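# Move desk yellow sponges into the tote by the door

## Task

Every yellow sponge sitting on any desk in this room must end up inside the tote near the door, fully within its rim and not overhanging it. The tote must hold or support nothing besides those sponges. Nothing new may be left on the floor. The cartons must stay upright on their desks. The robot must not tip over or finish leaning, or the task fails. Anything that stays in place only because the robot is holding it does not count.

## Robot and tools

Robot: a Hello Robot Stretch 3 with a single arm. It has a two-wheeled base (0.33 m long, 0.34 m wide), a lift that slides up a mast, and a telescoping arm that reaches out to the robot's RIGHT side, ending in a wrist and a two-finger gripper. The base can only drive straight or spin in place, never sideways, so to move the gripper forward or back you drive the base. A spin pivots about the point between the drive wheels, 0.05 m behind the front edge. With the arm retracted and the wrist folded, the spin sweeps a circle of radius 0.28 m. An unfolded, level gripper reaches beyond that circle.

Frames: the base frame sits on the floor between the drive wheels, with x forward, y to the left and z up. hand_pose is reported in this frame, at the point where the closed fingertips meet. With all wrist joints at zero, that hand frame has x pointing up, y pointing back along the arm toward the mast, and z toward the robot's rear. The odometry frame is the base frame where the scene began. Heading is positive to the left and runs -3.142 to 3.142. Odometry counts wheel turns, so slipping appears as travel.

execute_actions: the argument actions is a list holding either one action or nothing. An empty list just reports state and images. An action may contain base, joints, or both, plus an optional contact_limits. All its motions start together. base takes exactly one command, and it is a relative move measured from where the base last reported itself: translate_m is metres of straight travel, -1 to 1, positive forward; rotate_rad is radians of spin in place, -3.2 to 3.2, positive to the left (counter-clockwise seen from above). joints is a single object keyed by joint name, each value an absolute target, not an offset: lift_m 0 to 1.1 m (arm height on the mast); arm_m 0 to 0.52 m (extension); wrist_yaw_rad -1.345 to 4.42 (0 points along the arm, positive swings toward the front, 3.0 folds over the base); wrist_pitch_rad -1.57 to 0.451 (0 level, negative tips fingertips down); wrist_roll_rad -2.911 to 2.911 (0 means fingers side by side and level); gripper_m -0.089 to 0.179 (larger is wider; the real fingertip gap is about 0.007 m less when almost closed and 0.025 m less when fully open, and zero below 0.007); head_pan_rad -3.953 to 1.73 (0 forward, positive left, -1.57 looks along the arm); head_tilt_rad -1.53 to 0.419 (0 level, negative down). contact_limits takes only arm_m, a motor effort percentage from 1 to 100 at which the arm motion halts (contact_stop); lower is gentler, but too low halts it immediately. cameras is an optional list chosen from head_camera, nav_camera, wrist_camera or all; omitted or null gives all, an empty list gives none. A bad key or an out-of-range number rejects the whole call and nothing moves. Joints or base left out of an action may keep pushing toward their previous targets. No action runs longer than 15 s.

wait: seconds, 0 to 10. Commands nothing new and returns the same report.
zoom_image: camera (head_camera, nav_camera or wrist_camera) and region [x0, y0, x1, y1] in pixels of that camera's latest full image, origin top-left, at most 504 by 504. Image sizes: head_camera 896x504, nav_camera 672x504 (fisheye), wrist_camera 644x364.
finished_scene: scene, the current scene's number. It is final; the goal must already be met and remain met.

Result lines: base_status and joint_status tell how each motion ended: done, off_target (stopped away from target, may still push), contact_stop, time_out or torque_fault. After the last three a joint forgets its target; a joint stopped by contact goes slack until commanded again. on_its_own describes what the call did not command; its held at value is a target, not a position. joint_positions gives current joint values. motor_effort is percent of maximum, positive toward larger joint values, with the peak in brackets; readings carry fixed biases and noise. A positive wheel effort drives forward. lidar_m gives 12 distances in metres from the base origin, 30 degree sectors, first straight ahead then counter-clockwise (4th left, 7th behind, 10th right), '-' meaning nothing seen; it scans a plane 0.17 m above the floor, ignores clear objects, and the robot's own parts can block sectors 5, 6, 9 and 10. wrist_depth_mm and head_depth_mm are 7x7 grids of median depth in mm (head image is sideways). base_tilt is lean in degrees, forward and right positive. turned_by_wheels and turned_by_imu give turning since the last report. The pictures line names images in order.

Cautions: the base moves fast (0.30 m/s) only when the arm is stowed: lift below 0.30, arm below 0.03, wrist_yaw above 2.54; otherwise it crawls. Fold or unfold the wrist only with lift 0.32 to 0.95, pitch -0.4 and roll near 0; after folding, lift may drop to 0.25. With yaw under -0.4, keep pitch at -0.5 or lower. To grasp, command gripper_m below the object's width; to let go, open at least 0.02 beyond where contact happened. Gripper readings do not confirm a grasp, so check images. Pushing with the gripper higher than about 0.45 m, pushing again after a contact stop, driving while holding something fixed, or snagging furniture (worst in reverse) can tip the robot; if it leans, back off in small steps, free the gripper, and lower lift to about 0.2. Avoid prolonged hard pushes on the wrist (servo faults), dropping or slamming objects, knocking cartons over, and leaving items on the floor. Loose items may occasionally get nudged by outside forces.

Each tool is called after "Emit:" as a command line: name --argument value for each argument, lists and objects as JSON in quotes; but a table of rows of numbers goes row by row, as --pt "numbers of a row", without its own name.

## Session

Emit:
execute_actions --actions '[]'

Scene clock: 0.00 s.
base_odometry: x=+0.000 y=+0.000 heading=+0.000 (m, m, rad; odometry frame)
turned_by_wheels: +0.000 (rad since the last result)
turned_by_imu: +0.000 (rad since the last result)
base_tilt: forward=+2.7 right=-0.5 (deg)
lidar_m: 2.14 1.65 1.25 1.44 2.04 1.79 1.93 2.36 1.79 1.91 2.27 1.98
head_depth_mm: 1721 2427 2396 2386 2388 2098 2348 / 1932 2508 2501 2510 2460 1993 2299 / 1940 2623 2622 2616 2585 2572 2514 / 1933 2682 2738 2741 2710 2685 2519 / 1938 2805 2836 2814 2838 2779 2510 / 1930 2493 2529 2541 2540 2507 2415 / 1948 2201 2206 2199 2195 2185 2202
base_status: not commanded
joint_positions: lift_m=+0.471 arm_m=+0.001 wrist_yaw_rad=+2.980 wrist_pitch_rad=-0.453 wrist_roll_rad=+0.019 gripper_m=+0.037 head_pan_rad=+0.003 head_tilt_rad=-0.023
joint_status: not commanded
motor_effort: left_wheel=-1 right_wheel=+1 lift_m=+29 arm_m=-1 wrist_yaw_rad=-1 wrist_pitch_rad=+5 wrist_roll_rad=+0 gripper_m=+0 head_pan_rad=-1 head_tilt_rad=+1 (%)
hand_pose: x=+0.0141 y=+0.0711 z=+0.4760 quat_wxyz=(+0.215, +0.706, +0.101, +0.668) (m; base frame)
wrist_depth_mm: - - - - - - - / - - - - - - - / - - - - - - - / 965 949 992 949 919 932 891 / 814 829 - 796 797 776 756 / 704 713 - 677 652 674 674 / 607 611 - 599 598 594 584
pictures: head_camera (sideways: a quarter turn clockwise sets it upright), nav_camera (sideways: a quarter turn counterclockwise sets it upright), wrist_camera
Images, in order (width x height): head_camera 896x504, nav_camera 672x504, wrist_camera 644x364.

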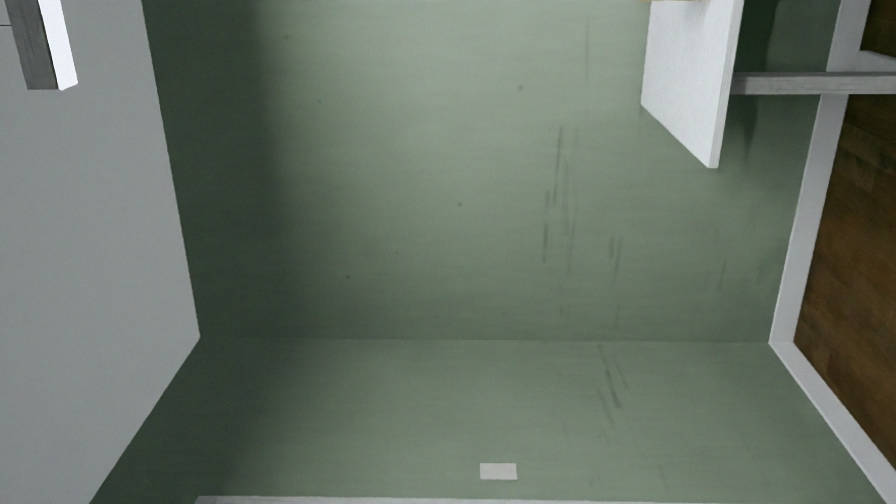

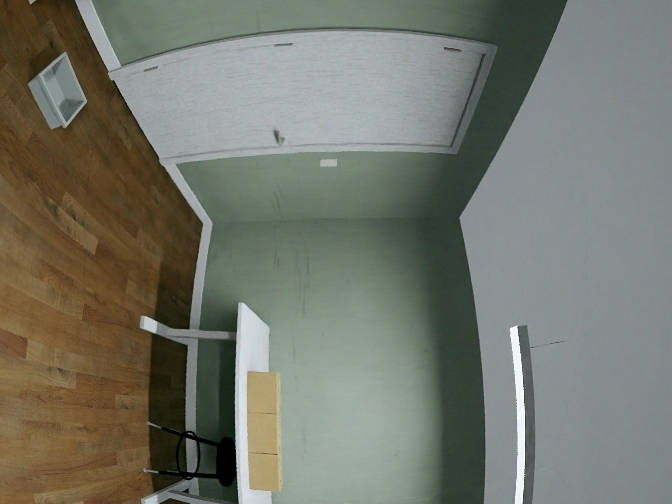

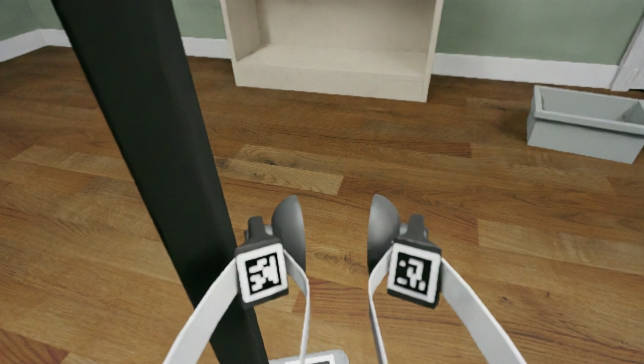

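Emit:
execute_actions --actions '[{"joints":{"head_pan_rad":-1.0,"head_tilt_rad":-0.35,"lift_m":0.58}}]' --cameras '["head_camera","nav_camera"]'

Emit:
execute_actions --actions '[{"joints":{"head_pan_rad":-2.3,"head_tilt_rad":-0.35,"lift_m":0.7}}]' --cameras '["head_camera","nav_camera"]'

Emit:
execute_actions --actions '[{"joints":{"head_pan_rad":-3.6,"head_tilt_rad":-0.35,"lift_m":0.82}}]' --cameras '["head_camera","nav_camera"]'

Scene clock: 3.00 s.
base_odometry: x=+0.000 y=+0.000 heading=+0.000 (m, m, rad; odometry frame)
turned_by_wheels: +0.000 (rad since the last result)
turned_by_imu: +0.000 (rad since the last result)
base_tilt: forward=+2.6 right=-0.5 (deg)
lidar_m: 2.14 1.65 1.25 1.44 2.04 1.79 1.93 2.35 1.78 1.90 2.26 1.98
head_depth_mm: 2523 2593 2698 2771 2723 2043 1597 / 2769 2903 2984 3071 2794 2031 1611 / 2791 2961 3134 3298 2771 2024 1601 / 2654 2773 2903 3074 2735 2014 1598 / 2485 2600 2750 2882 2755 2037 1599 / 2370 2488 2601 2359 2552 2028 1602 / 2257 2355 2457 1921 2628 2020 1595
base_status: not commanded
joint_positions: lift_m=+0.580 arm_m=+0.001 wrist_yaw_rad=+2.980 wrist_pitch_rad=-0.453 wrist_roll_rad=+0.019 gripper_m=+0.037 head_pan_rad=-0.993 head_tilt_rad=-0.346
joint_status: all done
motor_effort: left_wheel=-1(1) right_wheel=+1(1) lift_m=+33(32) arm_m=-1(1) wrist_yaw_rad=+0(1) wrist_pitch_rad=+5(5) wrist_roll_rad=+1(0) gripper_m=-1(0) head_pan_rad=-1(31) head_tilt_rad=-2(28) (%)
hand_pose: x=+0.0140 y=+0.0710 z=+0.5847 quat_wxyz=(+0.215, +0.705, +0.101, +0.668) (m; base frame)
wrist_depth_mm: - - - - - - - / - - - - - - - / - - - - - - - / - - - - - - - / 974 949 - 957 936 901 937 / 822 818 - 796 769 804 794 / 726 740 701 697 694 695 700
pictures: head_camera (sideways: a quarter turn clockwise sets it upright), nav_camera (sideways: a quarter turn counterclockwise sets it upright)
Images, in order (width x height): head_camera 896x504, nav_camera 672x504.

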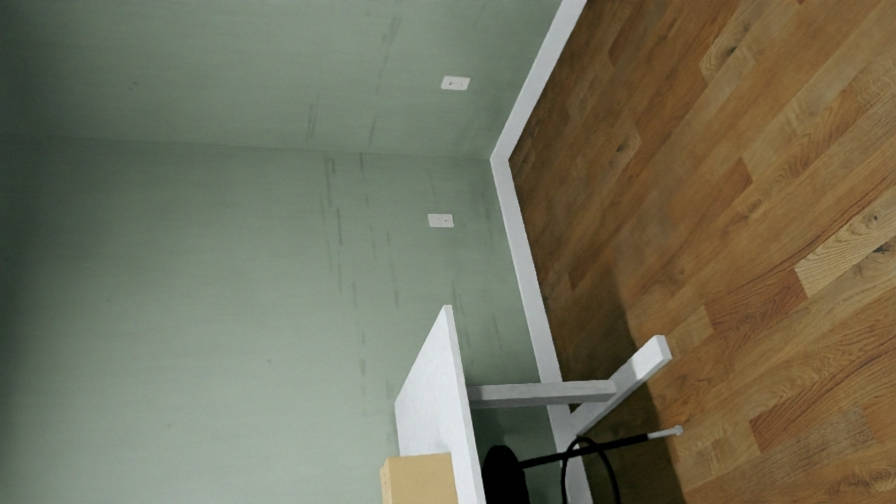

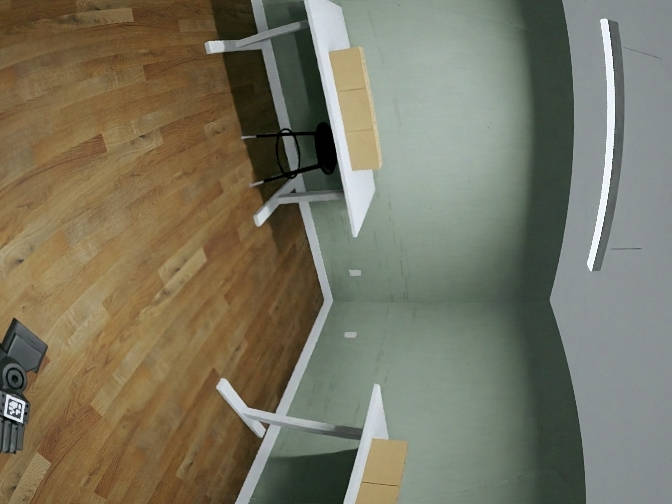

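Scene clock: 4.93 s.
base_odometry: x=+0.000 y=+0.000 heading=+0.000 (m, m, rad; odometry frame)
turned_by_wheels: +0.000 (rad since the last result)
turned_by_imu: +0.000 (rad since the last result)
base_tilt: forward=+2.7 right=-0.4 (deg)
lidar_m: 2.15 1.65 1.24 1.44 2.04 1.78 1.93 2.35 1.78 1.91 2.26 1.98
head_depth_mm: 2188 2301 2438 2611 2671 2040 1607 / 2134 2248 2345 2507 2611 2033 1606 / 2065 2179 2280 2417 2507 2044 1610 / 2014 2089 2193 2323 2448 2024 1605 / 1958 2054 2111 1824 2333 1964 1596 / 1906 1987 1483 2170 2321 2011 1594 / 1858 1937 1447 2128 2253 2010 1598
base_status: not commanded
joint_positions: lift_m=+0.700 arm_m=+0.001 wrist_yaw_rad=+2.980 wrist_pitch_rad=-0.453 wrist_roll_rad=+0.019 gripper_m=+0.037 head_pan_rad=-2.293 head_tilt_rad=-0.346
joint_status: all done
motor_effort: left_wheel=-1(1) right_wheel=+1(0) lift_m=+34(33) arm_m=-1(0) wrist_yaw_rad=+0(2) wrist_pitch_rad=+5(5) wrist_roll_rad=+1(1) gripper_m=+0(0) head_pan_rad=-3(30) head_tilt_rad=-1(2) (%)
hand_pose: x=+0.0140 y=+0.0710 z=+0.7046 quat_wxyz=(+0.215, +0.705, +0.101, +0.668) (m; base frame)
wrist_depth_mm: - - - - - - - / - - - - - - - / - - - - - - - / - - - - - - - / - - - - - - - / 969 951 - 972 884 958 931 / 833 846 811 820 846 805 817
pictures: head_camera (sideways: a quarter turn clockwise sets it upright), nav_camera (sideways: a quarter turn counterclockwise sets it upright)
Images, in order (width x height): head_camera 896x504, nav_camera 672x504.

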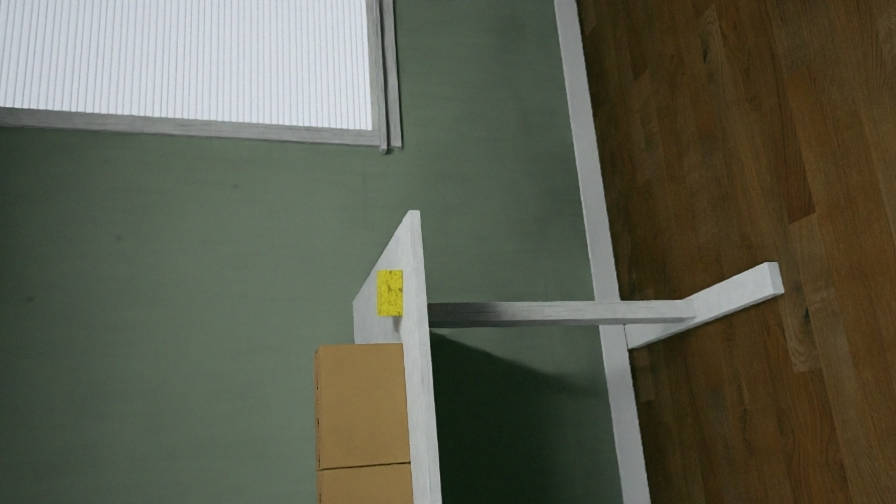

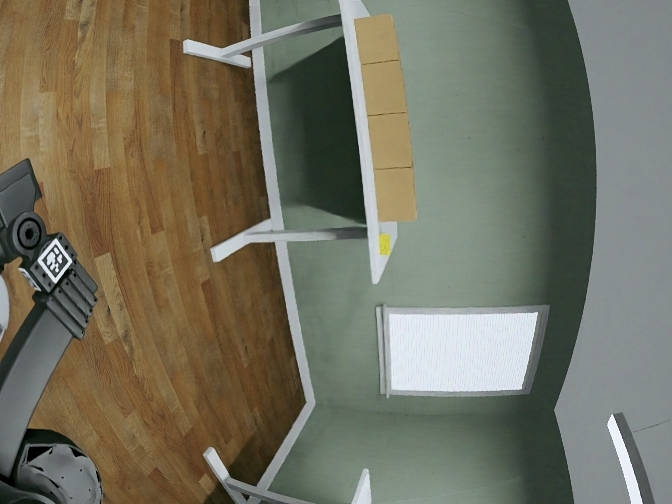

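Scene clock: 6.87 s.
base_odometry: x=+0.000 y=+0.000 heading=+0.000 (m, m, rad; odometry frame)
turned_by_wheels: +0.000 (rad since the last result)
turned_by_imu: +0.000 (rad since the last result)
base_tilt: forward=+2.6 right=-0.5 (deg)
lidar_m: 2.15 1.65 1.25 1.44 2.05 1.79 1.93 2.36 1.78 1.91 2.27 1.99
head_depth_mm: 1918 2007 2127 2232 2357 2024 1599 / 1916 2015 2102 1797 2326 1970 1645 / 1906 2007 2081 2220 2347 1997 1676 / 1894 1985 1530 2200 2329 2024 1650 / 1894 1965 1530 2211 2334 2010 1590 / 1900 1973 1533 2198 2322 2023 1590 / 1902 1982 1518 2178 2312 2012 1591
base_status: not commanded
joint_positions: lift_m=+0.820 arm_m=+0.001 wrist_yaw_rad=+2.980 wrist_pitch_rad=-0.453 wrist_roll_rad=+0.019 gripper_m=+0.037 head_pan_rad=-3.593 head_tilt_rad=-0.346
joint_status: all done
motor_effort: left_wheel=-1(0) right_wheel=+0(0) lift_m=+32(35) arm_m=-1(1) wrist_yaw_rad=-1(0) wrist_pitch_rad=+5(5) wrist_roll_rad=+0(0) gripper_m=+0(0) head_pan_rad=-2(28) head_tilt_rad=-2(1) (%)
hand_pose: x=+0.0140 y=+0.0710 z=+0.8246 quat_wxyz=(+0.215, +0.705, +0.101, +0.668) (m; base frame)
wrist_depth_mm: - - - - - - - / - - - - - - - / - - - - - - - / - - - - - - - / - - - - - - - / - - - - - - - / 980 958 954 955 936 927 935
pictures: head_camera (sideways: a quarter turn clockwise sets it upright), nav_camera (sideways: a quarter turn counterclockwise sets it upright)
Images, in order (width x height): head_camera 896x504, nav_camera 672x504.

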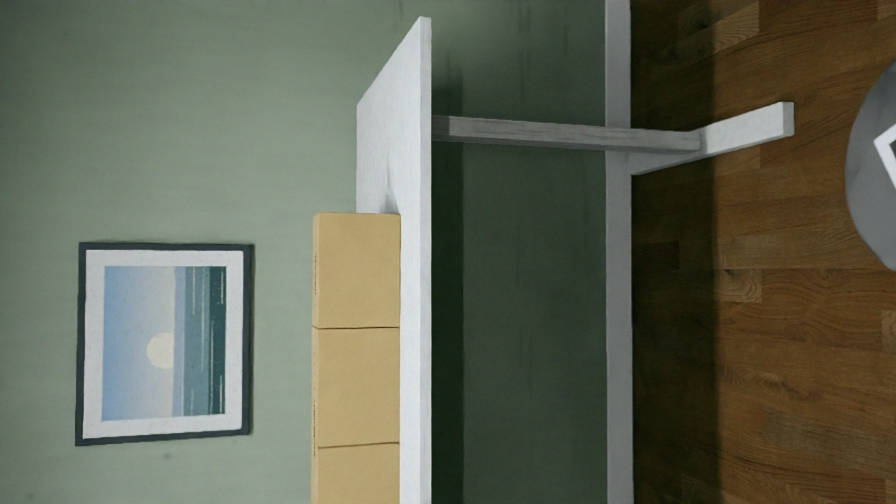

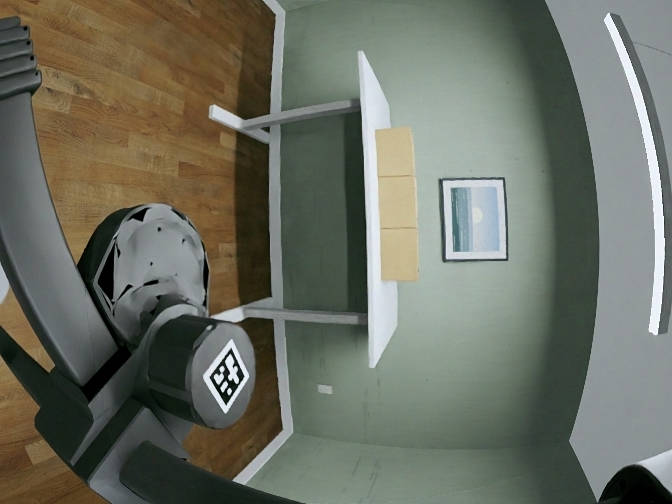

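Emit:
execute_actions --actions '[{"base":{"rotate_rad":0.35},"joints":{"lift_m":0.72,"head_pan_rad":-3.2,"head_tilt_rad":-0.6}}]' --cameras '[]'

Emit:
execute_actions --actions '[{"base":{"translate_m":-0.4},"joints":{"lift_m":0.285}}]' --cameras '["nav_camera"]'

Emit:
execute_actions --actions '[{"base":{"translate_m":-1.0}}]' --cameras '["nav_camera"]'

Scene clock: 20.80 s.
base_odometry: x=+0.000 y=+0.000 heading=+0.350 (m, m, rad; odometry frame)
turned_by_wheels: +0.350 (rad since the last result)
turned_by_imu: +0.345 (rad since the last result)
base_tilt: forward=+2.6 right=-0.5 (deg)
lidar_m: 1.77 1.25 1.47 1.44 2.19 1.93 2.54 1.78 1.91 2.56 1.98 2.14
head_depth_mm: 2012 1872 2265 2374 1923 1571 1353 / 2162 2216 2456 2270 1912 1555 1370 / 2288 2453 2684 2473 1903 1565 1371 / 2464 2685 2905 2463 1910 1548 1343 / 2587 2807 3004 2474 1890 1547 1305 / 2442 2593 2813 2462 1891 1548 1308 / 2219 2343 2542 2444 1892 1543 1310
base_status: done
joint_positions: lift_m=+0.720 arm_m=+0.001 wrist_yaw_rad=+2.980 wrist_pitch_rad=-0.453 wrist_roll_rad=+0.019 gripper_m=+0.037 head_pan_rad=-3.207 head_tilt_rad=-0.593
joint_status: all done
motor_effort: left_wheel=-4(9) right_wheel=+4(9) lift_m=+25(26) arm_m=-1(1) wrist_yaw_rad=+0(1) wrist_pitch_rad=+5(5) wrist_roll_rad=+1(1) gripper_m=-1(1) head_pan_rad=+3(19) head_tilt_rad=-4(23) (%)
hand_pose: x=+0.0140 y=+0.0710 z=+0.7250 quat_wxyz=(+0.215, +0.705, +0.101, +0.668) (m; base frame)
wrist_depth_mm: - - - - - - - / - - - - - - - / - - - - - - - / - - - - - - - / - - - - - - - / - - - 945 928 945 931 / 871 831 844 847 837 828 852
pictures: none
No camera images: the call's "cameras" was empty. Leave "cameras" out to get every camera's image.

Scene clock: 26.23 s.
base_odometry: x=-0.376 y=-0.137 heading=+0.350 (m, m, rad; odometry frame)
turned_by_wheels: +0.000 (rad since the last result)
turned_by_imu: -0.001 (rad since the last result)
base_tilt: forward=+2.6 right=-0.5 (deg)
lidar_m: 2.08 1.56 1.58 2.13 1.91 1.56 2.22 1.46 1.93 1.82 2.20 2.49
head_depth_mm: 1737 1792 1563 2047 1863 1562 1320 / 1857 1970 2156 2267 1913 1553 1312 / 1991 2139 2326 2403 1902 1556 1311 / 2143 2326 2525 2455 1896 1552 1311 / 2264 2432 2667 2440 1886 1549 1312 / 2097 2246 2442 2445 1898 1548 1305 / 1945 2049 2217 2313 1895 1541 1302
base_status: done
joint_positions: lift_m=+0.285 arm_m=+0.001 wrist_yaw_rad=+2.980 wrist_pitch_rad=-0.454 wrist_roll_rad=+0.019 gripper_m=+0.037 head_pan_rad=-3.207 head_tilt_rad=-0.594
joint_status: all done
motor_effort: left_wheel=-4(16) right_wheel=+3(10) lift_m=+25(25) arm_m=-1(1) wrist_yaw_rad=+0(0) wrist_pitch_rad=+5(5) wrist_roll_rad=+0(0) gripper_m=+0(0) head_pan_rad=+2(2) head_tilt_rad=-3(4) (%)
hand_pose: x=+0.0140 y=+0.0710 z=+0.2899 quat_wxyz=(+0.215, +0.705, +0.101, +0.668) (m; base frame)
wrist_depth_mm: - - - - - - - / - - - - - - - / 833 - 799 792 767 793 780 / 687 647 650 651 653 614 626 / 567 561 - 545 562 539 533 / 489 491 - - 454 470 454 / - - - - 412 415 411
pictures: nav_camera (sideways: a quarter turn counterclockwise sets it upright)
Images, in order (width x height): nav_camera 672x504.

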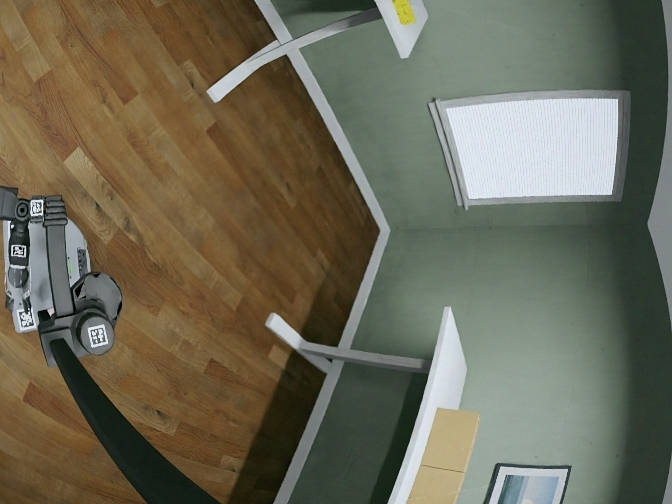

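Scene clock: 31.17 s.
base_odometry: x=-1.315 y=-0.480 heading=+0.350 (m, m, rad; odometry frame)
turned_by_wheels: +0.000 (rad since the last result)
turned_by_imu: -0.003 (rad since the last result)
base_tilt: forward=+2.7 right=-0.4 (deg)
lidar_m: 2.94 2.23 1.55 1.39 0.76 1.20 1.39 1.23 1.22 0.96 1.96 3.09
head_depth_mm: 1097 1170 1256 1361 1475 1520 1317 / 1165 1254 1353 1469 1621 1563 1315 / 1243 1349 1466 1609 1739 1559 1312 / 1346 1464 1586 1758 1834 1550 1309 / 1424 1545 1701 1864 1886 1543 1305 / 1343 1429 1563 1682 1791 1543 1304 / 1225 1307 1404 1517 1642 1548 1306
base_status: done
joint_positions: lift_m=+0.285 arm_m=+0.001 wrist_yaw_rad=+2.980 wrist_pitch_rad=-0.454 wrist_roll_rad=+0.019 gripper_m=+0.037 head_pan_rad=-3.207 head_tilt_rad=-0.594
joint_status: not commanded
motor_effort: left_wheel=-3(16) right_wheel=+3(6) lift_m=+25(25) arm_m=-1(1) wrist_yaw_rad=+1(1) wrist_pitch_rad=+5(5) wrist_roll_rad=+0(0) gripper_m=+0(0) head_pan_rad=+2(2) head_tilt_rad=-1(2) (%)
hand_pose: x=+0.0140 y=+0.0710 z=+0.2899 quat_wxyz=(+0.215, +0.705, +0.101, +0.668) (m; base frame)
wrist_depth_mm: 928 - - - - - - / 953 - - - - - - / 696 - 801 827 781 763 769 / 650 595 650 658 651 630 630 / 557 537 - 551 562 539 533 / 492 504 - - 449 464 468 / - - - - 414 404 401
pictures: nav_camera (sideways: a quarter turn counterclockwise sets it upright)
Images, in order (width x height): nav_camera 672x504.

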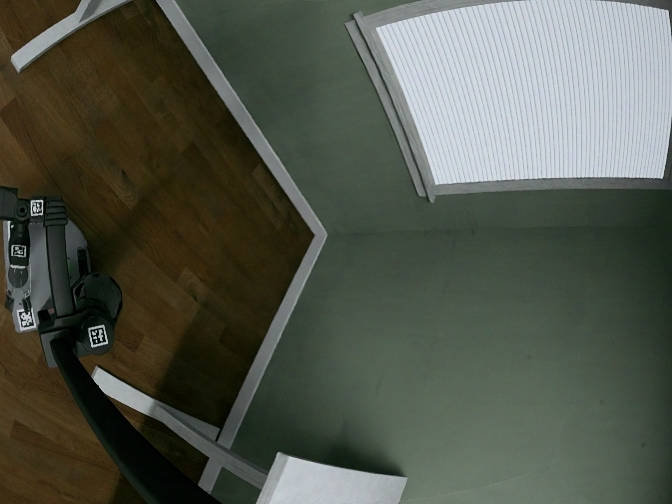

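Emit:
execute_actions --actions '[{"base":{"translate_m":-1.0},"joints":{"head_pan_rad":0.85,"head_tilt_rad":-0.3}}]' --cameras '["head_camera","nav_camera"]'

Scene clock: 38.83 s.
base_odometry: x=-2.255 y=-0.822 heading=+0.350 (m, m, rad; odometry frame)
turned_by_wheels: +0.000 (rad since the last result)
turned_by_imu: -0.002 (rad since the last result)
base_tilt: forward=+2.7 right=-0.4 (deg)
lidar_m: 3.40 3.07 0.81 0.58 0.50 0.50 0.57 0.52 0.52 0.60 1.04 3.89
head_depth_mm: 2787 2909 3035 3168 833 2062 1667 / 2815 2939 3056 1395 829 2039 1671 / 2859 2933 3036 1051 824 2050 1664 / 2833 2937 3062 1259 825 1969 1612 / 2846 2958 3070 1379 823 871 925 / 2025 2044 2066 1364 822 1977 1653 / 1392 1387 1471 1318 819 1512 1522
base_status: done
joint_positions: lift_m=+0.285 arm_m=+0.001 wrist_yaw_rad=+2.980 wrist_pitch_rad=-0.454 wrist_roll_rad=+0.019 gripper_m=+0.037 head_pan_rad=+0.843 head_tilt_rad=-0.310
joint_status: all done
motor_effort: left_wheel=-3(16) right_wheel=+3(5) lift_m=+26(25) arm_m=-2(1) wrist_yaw_rad=+0(1) wrist_pitch_rad=+5(5) wrist_roll_rad=+0(0) gripper_m=+0(0) head_pan_rad=+1(30) head_tilt_rad=+5(31) (%)
hand_pose: x=+0.0140 y=+0.0710 z=+0.2899 quat_wxyz=(+0.215, +0.705, +0.101, +0.668) (m; base frame)
wrist_depth_mm: 397 - 620 827 - 714 - / 425 - 651 882 934 836 - / 435 - 714 813 798 754 722 / 465 528 670 663 659 635 648 / 479 547 - 544 564 533 544 / 466 499 - - 448 471 460 / - - - - 418 412 409
pictures: head_camera (sideways: a quarter turn clockwise sets it upright), nav_camera (sideways: a quarter turn counterclockwise sets it upright)
Images, in order (width x height): head_camera 896x504, nav_camera 672x504.

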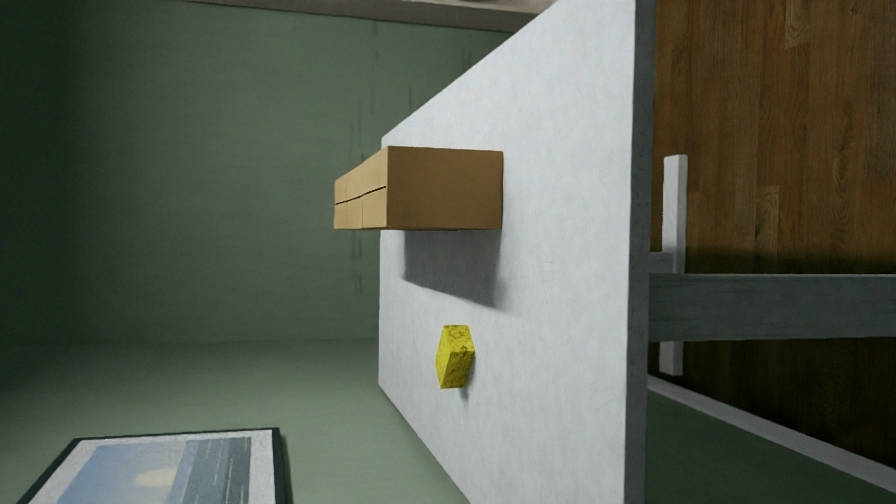

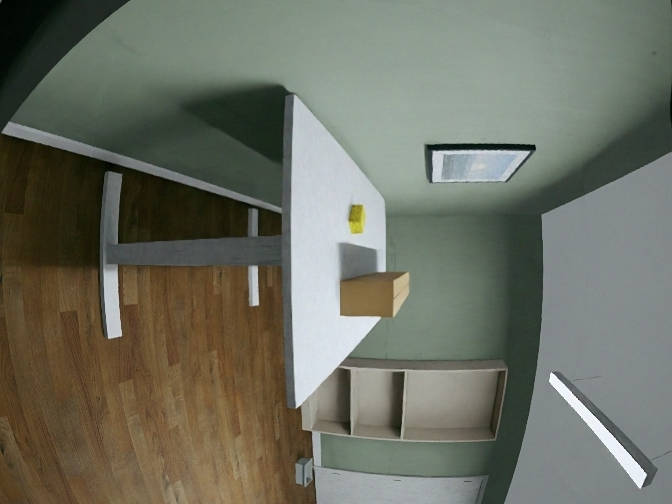

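Emit:
zoom_image --camera "head_camera" --region '[400, 290, 520, 420]'

Emit:
execute_actions --actions '[{"joints":{"head_pan_rad":-0.85,"head_tilt_rad":-0.25,"lift_m":0.42}}]' --cameras '["head_camera","nav_camera"]'

Region (400, 290, 520, 420) of head_camera's 896x504 image, scaled by 3.877, with more detail than that image has; it fills the left 465 columns of this view, and the rest is white.

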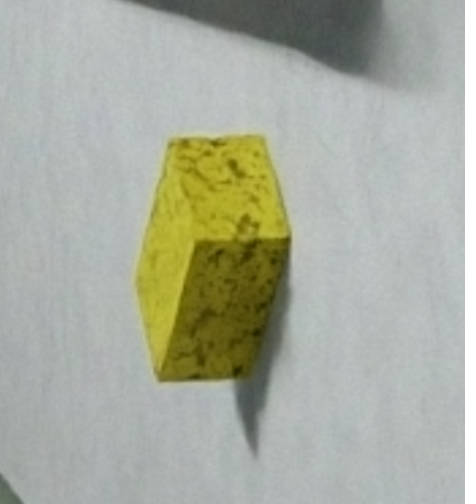

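Scene clock: 41.97 s.
base_odometry: x=-2.255 y=-0.822 heading=+0.350 (m, m, rad; odometry frame)
turned_by_wheels: +0.000 (rad since the last result)
turned_by_imu: +0.000 (rad since the last result)
base_tilt: forward=+2.7 right=-0.5 (deg)
lidar_m: 3.40 3.06 0.81 0.58 0.50 0.50 0.57 0.52 0.52 0.60 1.04 3.90
head_depth_mm: 1337 1337 1340 1340 1342 1353 1355 / 1788 1807 1804 1591 1820 1825 1688 / 2744 2777 2783 1717 2721 2293 1749 / 3432 - - 1706 1322 1389 1646 / 3453 3881 - 1391 2925 2290 1759 / 3430 3853 - 1376 3131 2296 1752 / 3480 3818 - - 3124 2309 1758
base_status: not commanded
joint_positions: lift_m=+0.420 arm_m=+0.001 wrist_yaw_rad=+2.980 wrist_pitch_rad=-0.454 wrist_roll_rad=+0.019 gripper_m=+0.037 head_pan_rad=-0.843 head_tilt_rad=-0.261
joint_status: all done
motor_effort: left_wheel=-3(3) right_wheel=+3(3) lift_m=+33(34) arm_m=-1(1) wrist_yaw_rad=-1(1) wrist_pitch_rad=+5(5) wrist_roll_rad=+1(0) gripper_m=+0(0) head_pan_rad=-2(31) head_tilt_rad=+5(13) (%)
hand_pose: x=+0.0140 y=+0.0710 z=+0.4246 quat_wxyz=(+0.215, +0.705, +0.101, +0.668) (m; base frame)
wrist_depth_mm: 397 - 607 818 - 720 - / 424 - 665 882 - - - / 444 - 710 987 - 920 - / 462 527 776 853 870 822 788 / 490 581 - 717 740 708 695 / 514 598 - 614 593 603 595 / 535 554 - 563 555 549 548
pictures: head_camera (sideways: a quarter turn clockwise sets it upright), nav_camera (sideways: a quarter turn counterclockwise sets it upright)
Images, in order (width x height): head_camera 896x504, nav_camera 672x504.

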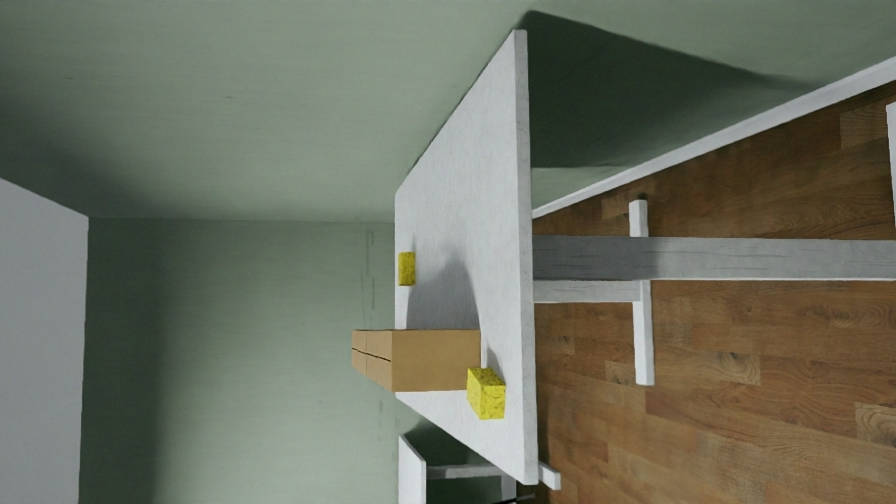

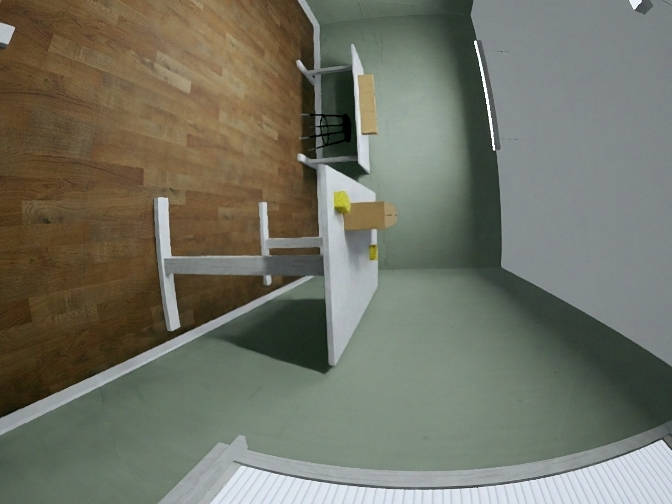

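Emit:
zoom_image --camera "head_camera" --region '[340, 230, 460, 350]'

Emit:
zoom_image --camera "head_camera" --region '[430, 320, 560, 500]'

Region (340, 230, 460, 350) of head_camera's 896x504 image, scaled by 4.200, with more detail than that image has.

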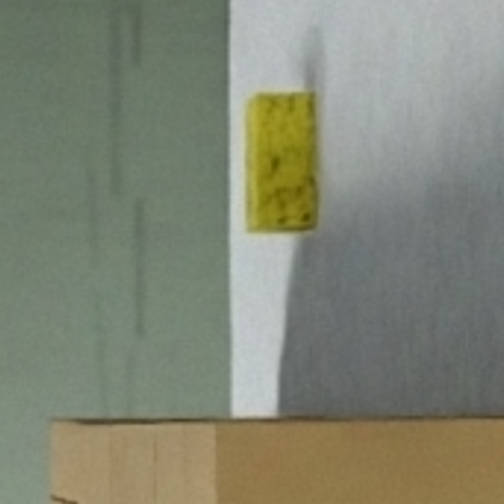

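Region (430, 320, 560, 500) of head_camera's 896x504 image, scaled by 2.800, with more detail than that image has.

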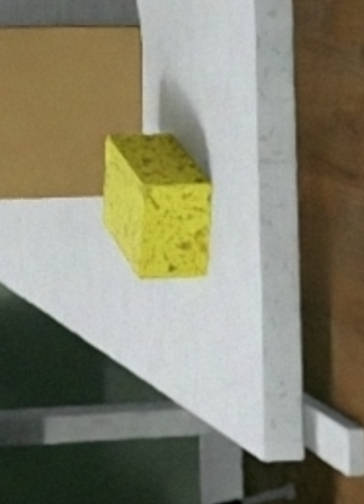

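Emit:
execute_actions --actions '[{"base":{"rotate_rad":1.105},"joints":{"lift_m":0.63,"wrist_yaw_rad":0.9,"wrist_pitch_rad":-0.4,"head_pan_rad":0.0,"head_tilt_rad":-0.7}}]' --cameras '[]'

Emit:
execute_actions --actions '[{"base":{"translate_m":0.565},"joints":{"lift_m":1.1,"gripper_m":0.13}}]' --cameras '["nav_camera","head_camera"]'

Scene clock: 65.43 s.
base_odometry: x=-2.255 y=-0.822 heading=+1.454 (m, m, rad; odometry frame)
turned_by_wheels: +1.105 (rad since the last result)
turned_by_imu: +1.088 (rad since the last result)
base_tilt: forward=+2.6 right=-0.5 (deg)
lidar_m: 0.81 0.56 0.50 0.50 0.59 0.52 0.52 0.62 1.15 3.90 3.40 2.04
head_depth_mm: 2592 990 755 2146 1732 1451 1250 / 2634 1103 787 1936 1678 1445 1242 / 1835 1100 786 1928 1120 1315 1241 / 1485 1097 821 1984 1715 1399 1239 / 1156 1090 860 1514 1607 1402 1235 / 939 974 858 1159 1261 1343 1237 / 792 836 860 940 1004 1077 1150
base_status: done
joint_positions: lift_m=+0.630 arm_m=+0.001 wrist_yaw_rad=+0.902 wrist_pitch_rad=-0.422 wrist_roll_rad=+0.019 gripper_m=+0.037 head_pan_rad=-0.007 head_tilt_rad=-0.691
joint_status: all done
motor_effort: left_wheel=-4(10) right_wheel=+4(8) lift_m=+33(35) arm_m=+0(1) wrist_yaw_rad=-2(4) wrist_pitch_rad=+7(9) wrist_roll_rad=+0(0) gripper_m=+0(0) head_pan_rad=+2(28) head_tilt_rad=-3(33) (%)
hand_pose: x=+0.1542 y=-0.2848 z=+0.6415 quat_wxyz=(+0.682, +0.436, -0.564, +0.164) (m; base frame)
wrist_depth_mm: - - - - - - - / 578 - - - - - - / 628 - - - - - - / - - - - - - - / - - - - - - - / 914 847 890 871 849 872 879 / 789 795 779 769 772 758 755
pictures: none
No camera images: the call's "cameras" was empty. Leave "cameras" out to get every camera's image.

Scene clock: 72.40 s.
base_odometry: x=-2.189 y=-0.261 heading=+1.454 (m, m, rad; odometry frame)
turned_by_wheels: +0.000 (rad since the last result)
turned_by_imu: +0.002 (rad since the last result)
base_tilt: forward=+2.7 right=-0.4 (deg)
lidar_m: 0.60 0.36 0.32 0.32 0.39 0.71 1.06 1.26 1.57 3.80 2.99 0.27
head_depth_mm: 2235 1106 721 570 459 384 331 / 2233 1106 687 569 458 384 330 / 1379 1098 735 568 457 383 329 / 966 1012 747 566 457 382 329 / 746 809 743 564 456 381 329 / 606 646 679 562 454 381 328 / 510 540 570 564 453 380 328
base_status: done
joint_positions: lift_m=+1.100 arm_m=+0.001 wrist_yaw_rad=+0.902 wrist_pitch_rad=-0.422 wrist_roll_rad=+0.019 gripper_m=+0.130 head_pan_rad=-0.007 head_tilt_rad=-0.692
joint_status: all done
motor_effort: left_wheel=-5(7) right_wheel=+4(8) lift_m=+33(35) arm_m=-1(1) wrist_yaw_rad=-1(1) wrist_pitch_rad=+6(7) wrist_roll_rad=+1(0) gripper_m=+0(86) head_pan_rad=+2(2) head_tilt_rad=-3(4) (%)
hand_pose: x=+0.1542 y=-0.2848 z=+1.1116 quat_wxyz=(+0.682, +0.436, -0.564, +0.164) (m; base frame)
wrist_depth_mm: - - 428 - - - - / 814 794 410 775 - - - / 531 609 456 549 - - - / 478 474 472 459 454 - - / 396 406 387 383 383 - - / 339 351 335 331 327 315 - / 295 291 292 290 291 285 285
pictures: head_camera (sideways: a quarter turn clockwise sets it upright), nav_camera (sideways: a quarter turn counterclockwise sets it upright)
Images, in order (width x height): head_camera 896x504, nav_camera 672x504.

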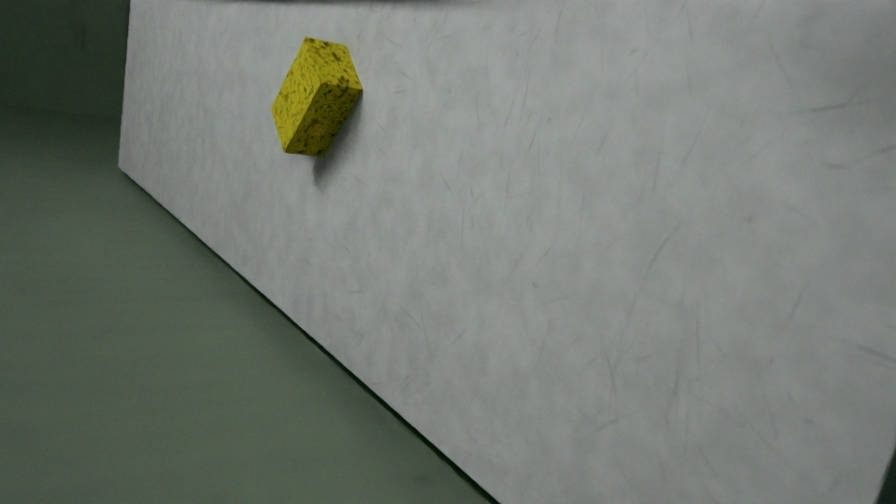

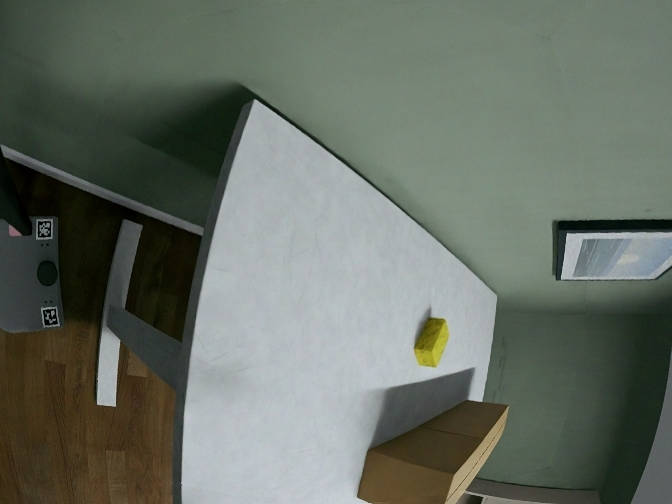

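Emit:
execute_actions --actions '[{"base":{"rotate_rad":1.274},"joints":{"wrist_pitch_rad":-0.85,"wrist_yaw_rad":0.875,"arm_m":0.2,"head_pan_rad":-1.5,"head_tilt_rad":-0.55}}]' --cameras '[]'

Emit:
execute_actions --actions '[{"joints":{"arm_m":0.487}}]'

Scene clock: 78.43 s.
base_odometry: x=-2.189 y=-0.261 heading=+2.728 (m, m, rad; odometry frame)
turned_by_wheels: +1.274 (rad since the last result)
turned_by_imu: +1.255 (rad since the last result)
base_tilt: forward=+2.7 right=-0.5 (deg)
lidar_m: 0.32 0.34 0.46 1.06 1.10 1.51 2.77 3.76 0.28 0.27 0.46 0.33
head_depth_mm: - - 712 686 541 433 362 / 2222 - - 682 538 433 362 / 2272 2444 - 652 538 432 361 / 2308 2466 - 651 536 431 361 / 1720 1761 980 724 535 430 360 / 1053 1141 1025 739 517 430 360 / 786 839 856 706 516 429 360
base_status: done
joint_positions: lift_m=+1.100 arm_m=+0.200 wrist_yaw_rad=+0.876 wrist_pitch_rad=-0.857 wrist_roll_rad=+0.019 gripper_m=+0.130 head_pan_rad=-1.493 head_tilt_rad=-0.557
joint_status: all done
motor_effort: left_wheel=-4(10) right_wheel=+4(8) lift_m=+33(33) arm_m=+3(3) wrist_yaw_rad=-1(4) wrist_pitch_rad=+2(6) wrist_roll_rad=+0(1) gripper_m=+0(0) head_pan_rad=-2(30) head_tilt_rad=+5(20) (%)
hand_pose: x=+0.0934 y=-0.4405 z=+1.0291 quat_wxyz=(+0.703, +0.539, -0.464, +0.001) (m; base frame)
wrist_depth_mm: 227 262 310 348 344 344 337 / 248 290 323 312 314 308 276 / 278 300 291 289 288 284 273 / 281 270 268 265 265 262 257 / 249 253 249 246 245 246 240 / 233 235 233 230 227 223 224 / 218 216 215 213 212 213 210
pictures: none
No camera images: the call's "cameras" was empty. Leave "cameras" out to get every camera's image.

Scene clock: 81.77 s.
base_odometry: x=-2.189 y=-0.261 heading=+2.728 (m, m, rad; odometry frame)
turned_by_wheels: +0.000 (rad since the last result)
turned_by_imu: +0.000 (rad since the last result)
base_tilt: forward=+2.6 right=-0.4 (deg)
lidar_m: 0.32 0.34 0.46 1.06 1.10 1.51 2.76 3.76 0.28 0.27 0.46 0.34
head_depth_mm: - 997 765 685 540 434 362 / - 1461 1029 714 539 432 362 / 2253 - 989 713 538 432 361 / 2318 2435 953 700 537 431 361 / 1713 1766 1124 708 535 431 360 / 1052 1147 1027 706 534 430 360 / 789 842 858 705 533 429 360
base_status: not commanded
joint_positions: lift_m=+1.100 arm_m=+0.487 wrist_yaw_rad=+0.876 wrist_pitch_rad=-0.857 wrist_roll_rad=+0.019 gripper_m=+0.130 head_pan_rad=-1.493 head_tilt_rad=-0.557
joint_status: all done
motor_effort: left_wheel=-4(4) right_wheel=+3(4) lift_m=+33(33) arm_m=+3(3) wrist_yaw_rad=+0(2) wrist_pitch_rad=+2(2) wrist_roll_rad=+0(1) gripper_m=-1(0) head_pan_rad=-2(2) head_tilt_rad=+3(3) (%)
hand_pose: x=+0.0933 y=-0.7275 z=+1.0290 quat_wxyz=(+0.703, +0.539, -0.464, +0.001) (m; base frame)
wrist_depth_mm: 224 258 308 348 342 338 335 / 246 286 319 313 312 312 307 / 272 293 289 287 286 284 281 / 274 266 266 264 262 260 259 / 250 252 246 246 242 246 240 / 234 234 228 222 184 222 224 / 217 216 215 208 172 209 210
pictures: head_camera (sideways: a quarter turn clockwise sets it upright), nav_camera (sideways: a quarter turn counterclockwise sets it upright), wrist_camera
Images, in order (width x height): head_camera 896x504, nav_camera 672x504, wrist_camera 644x364.

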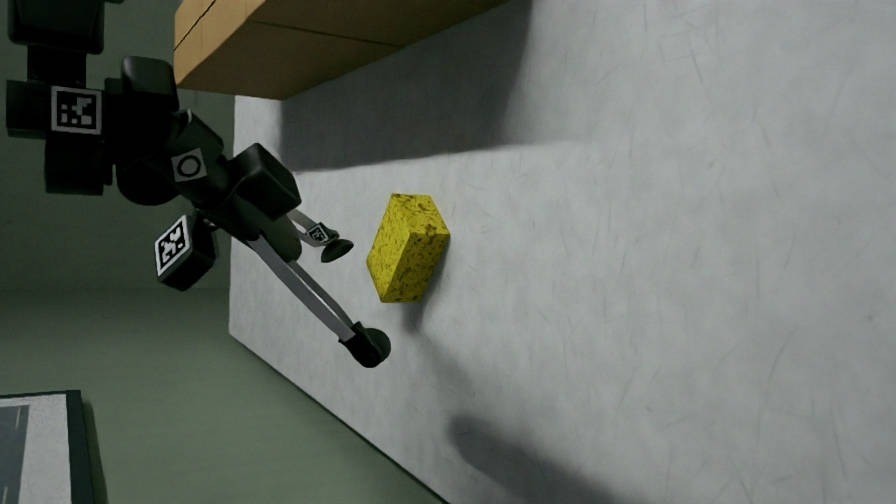

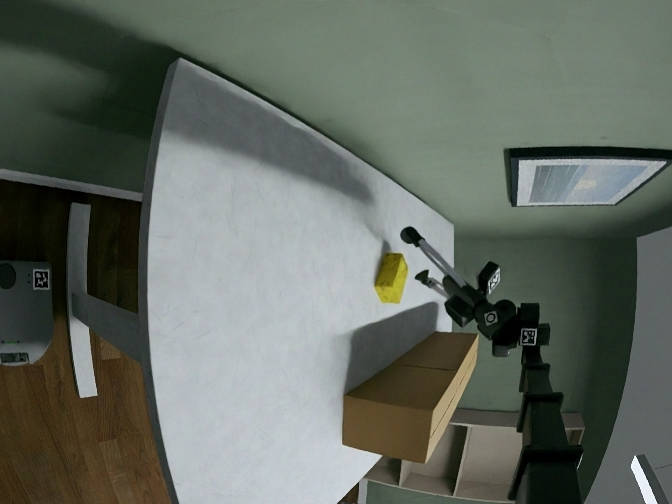

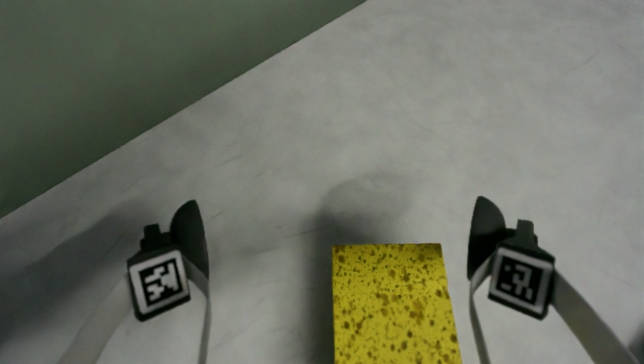

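Emit:
execute_actions --actions '[{"base":{"translate_m":-0.044},"joints":{"lift_m":1.085}}]' --cameras '["wrist_camera"]'

Scene clock: 85.47 s.
base_odometry: x=-2.149 y=-0.279 heading=+2.728 (m, m, rad; odometry frame)
turned_by_wheels: +0.000 (rad since the last result)
turned_by_imu: +0.000 (rad since the last result)
base_tilt: forward=+2.6 right=-0.5 (deg)
lidar_m: 0.37 0.38 0.53 1.06 1.10 1.52 2.72 3.80 0.28 0.27 0.52 0.38
head_depth_mm: 2205 994 599 574 540 433 363 / 2236 1033 933 715 539 434 361 / 2266 - 988 712 538 432 361 / 2315 2458 980 703 536 431 361 / 1962 2002 1127 709 535 430 360 / 1260 1307 1041 706 534 430 360 / 894 953 934 704 533 429 359
base_status: done
joint_positions: lift_m=+1.085 arm_m=+0.487 wrist_yaw_rad=+0.876 wrist_pitch_rad=-0.857 wrist_roll_rad=+0.019 gripper_m=+0.130 head_pan_rad=-1.493 head_tilt_rad=-0.557
joint_status: all done
motor_effort: left_wheel=-4(10) right_wheel=+4(6) lift_m=+25(26) arm_m=+3(3) wrist_yaw_rad=-1(1) wrist_pitch_rad=+2(2) wrist_roll_rad=+0(0) gripper_m=+0(0) head_pan_rad=-2(3) head_tilt_rad=+4(4) (%)
hand_pose: x=+0.0933 y=-0.7275 z=+1.0144 quat_wxyz=(+0.703, +0.539, -0.464, +0.001) (m; base frame)
wrist_depth_mm: 262 302 333 321 323 316 316 / 286 308 298 296 291 290 286 / 276 277 271 269 267 264 260 / 257 252 250 199 246 244 242 / 235 236 233 184 225 230 226 / 220 223 215 170 209 209 208 / 205 203 202 159 194 197 198
pictures: wrist_camera
Images, in order (width x height): wrist_camera 644x364.

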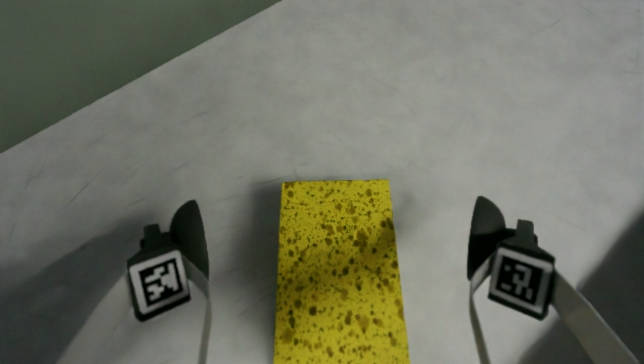

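Emit:
execute_actions --actions '[{"joints":{"lift_m":1.04}}]' --cameras '["wrist_camera","head_camera"]'

Scene clock: 87.47 s.
base_odometry: x=-2.149 y=-0.279 heading=+2.728 (m, m, rad; odometry frame)
turned_by_wheels: +0.000 (rad since the last result)
turned_by_imu: +0.000 (rad since the last result)
base_tilt: forward=+2.6 right=-0.4 (deg)
lidar_m: 0.37 0.38 0.53 1.06 1.10 1.51 2.71 3.80 0.28 0.27 0.52 0.38
head_depth_mm: 2266 - 597 574 540 434 363 / 2278 - 885 714 539 432 362 / 2297 - 930 711 537 432 361 / 2299 2471 1054 703 537 431 361 / 1941 2004 1045 678 536 431 360 / 1266 1300 1044 707 534 430 360 / 896 957 931 705 533 429 360
base_status: not commanded
joint_positions: lift_m=+1.040 arm_m=+0.487 wrist_yaw_rad=+0.876 wrist_pitch_rad=-0.857 wrist_roll_rad=+0.019 gripper_m=+0.130 head_pan_rad=-1.493 head_tilt_rad=-0.557
joint_status: all done
motor_effort: left_wheel=-4(4) right_wheel=+4(4) lift_m=+25(24) arm_m=+3(3) wrist_yaw_rad=+0(0) wrist_pitch_rad=+3(3) wrist_roll_rad=+0(0) gripper_m=+1(0) head_pan_rad=-2(3) head_tilt_rad=+4(5) (%)
hand_pose: x=+0.0933 y=-0.7275 z=+0.9694 quat_wxyz=(+0.703, +0.539, -0.464, +0.001) (m; base frame)
wrist_depth_mm: 265 271 266 261 258 253 253 / 243 241 239 236 232 233 229 / 221 219 216 215 213 213 211 / 204 200 200 147 189 193 193 / 188 189 184 136 140 183 180 / 174 176 169 127 129 166 167 / 164 161 159 119 120 157 157
pictures: head_camera (sideways: a quarter turn clockwise sets it upright), wrist_camera
Images, in order (width x height): head_camera 896x504, wrist_camera 644x364.

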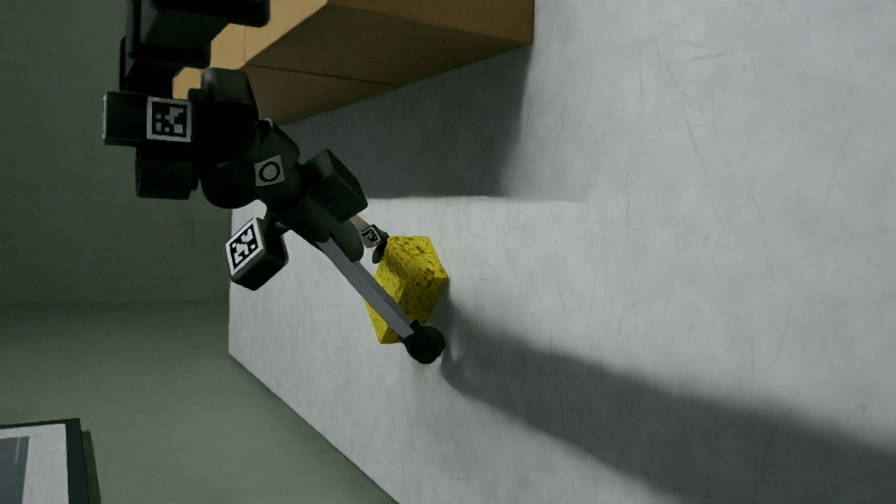

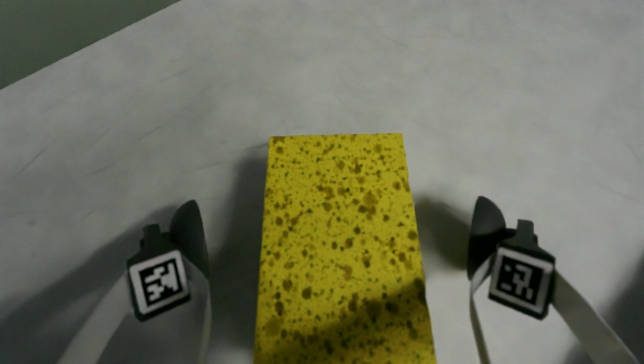

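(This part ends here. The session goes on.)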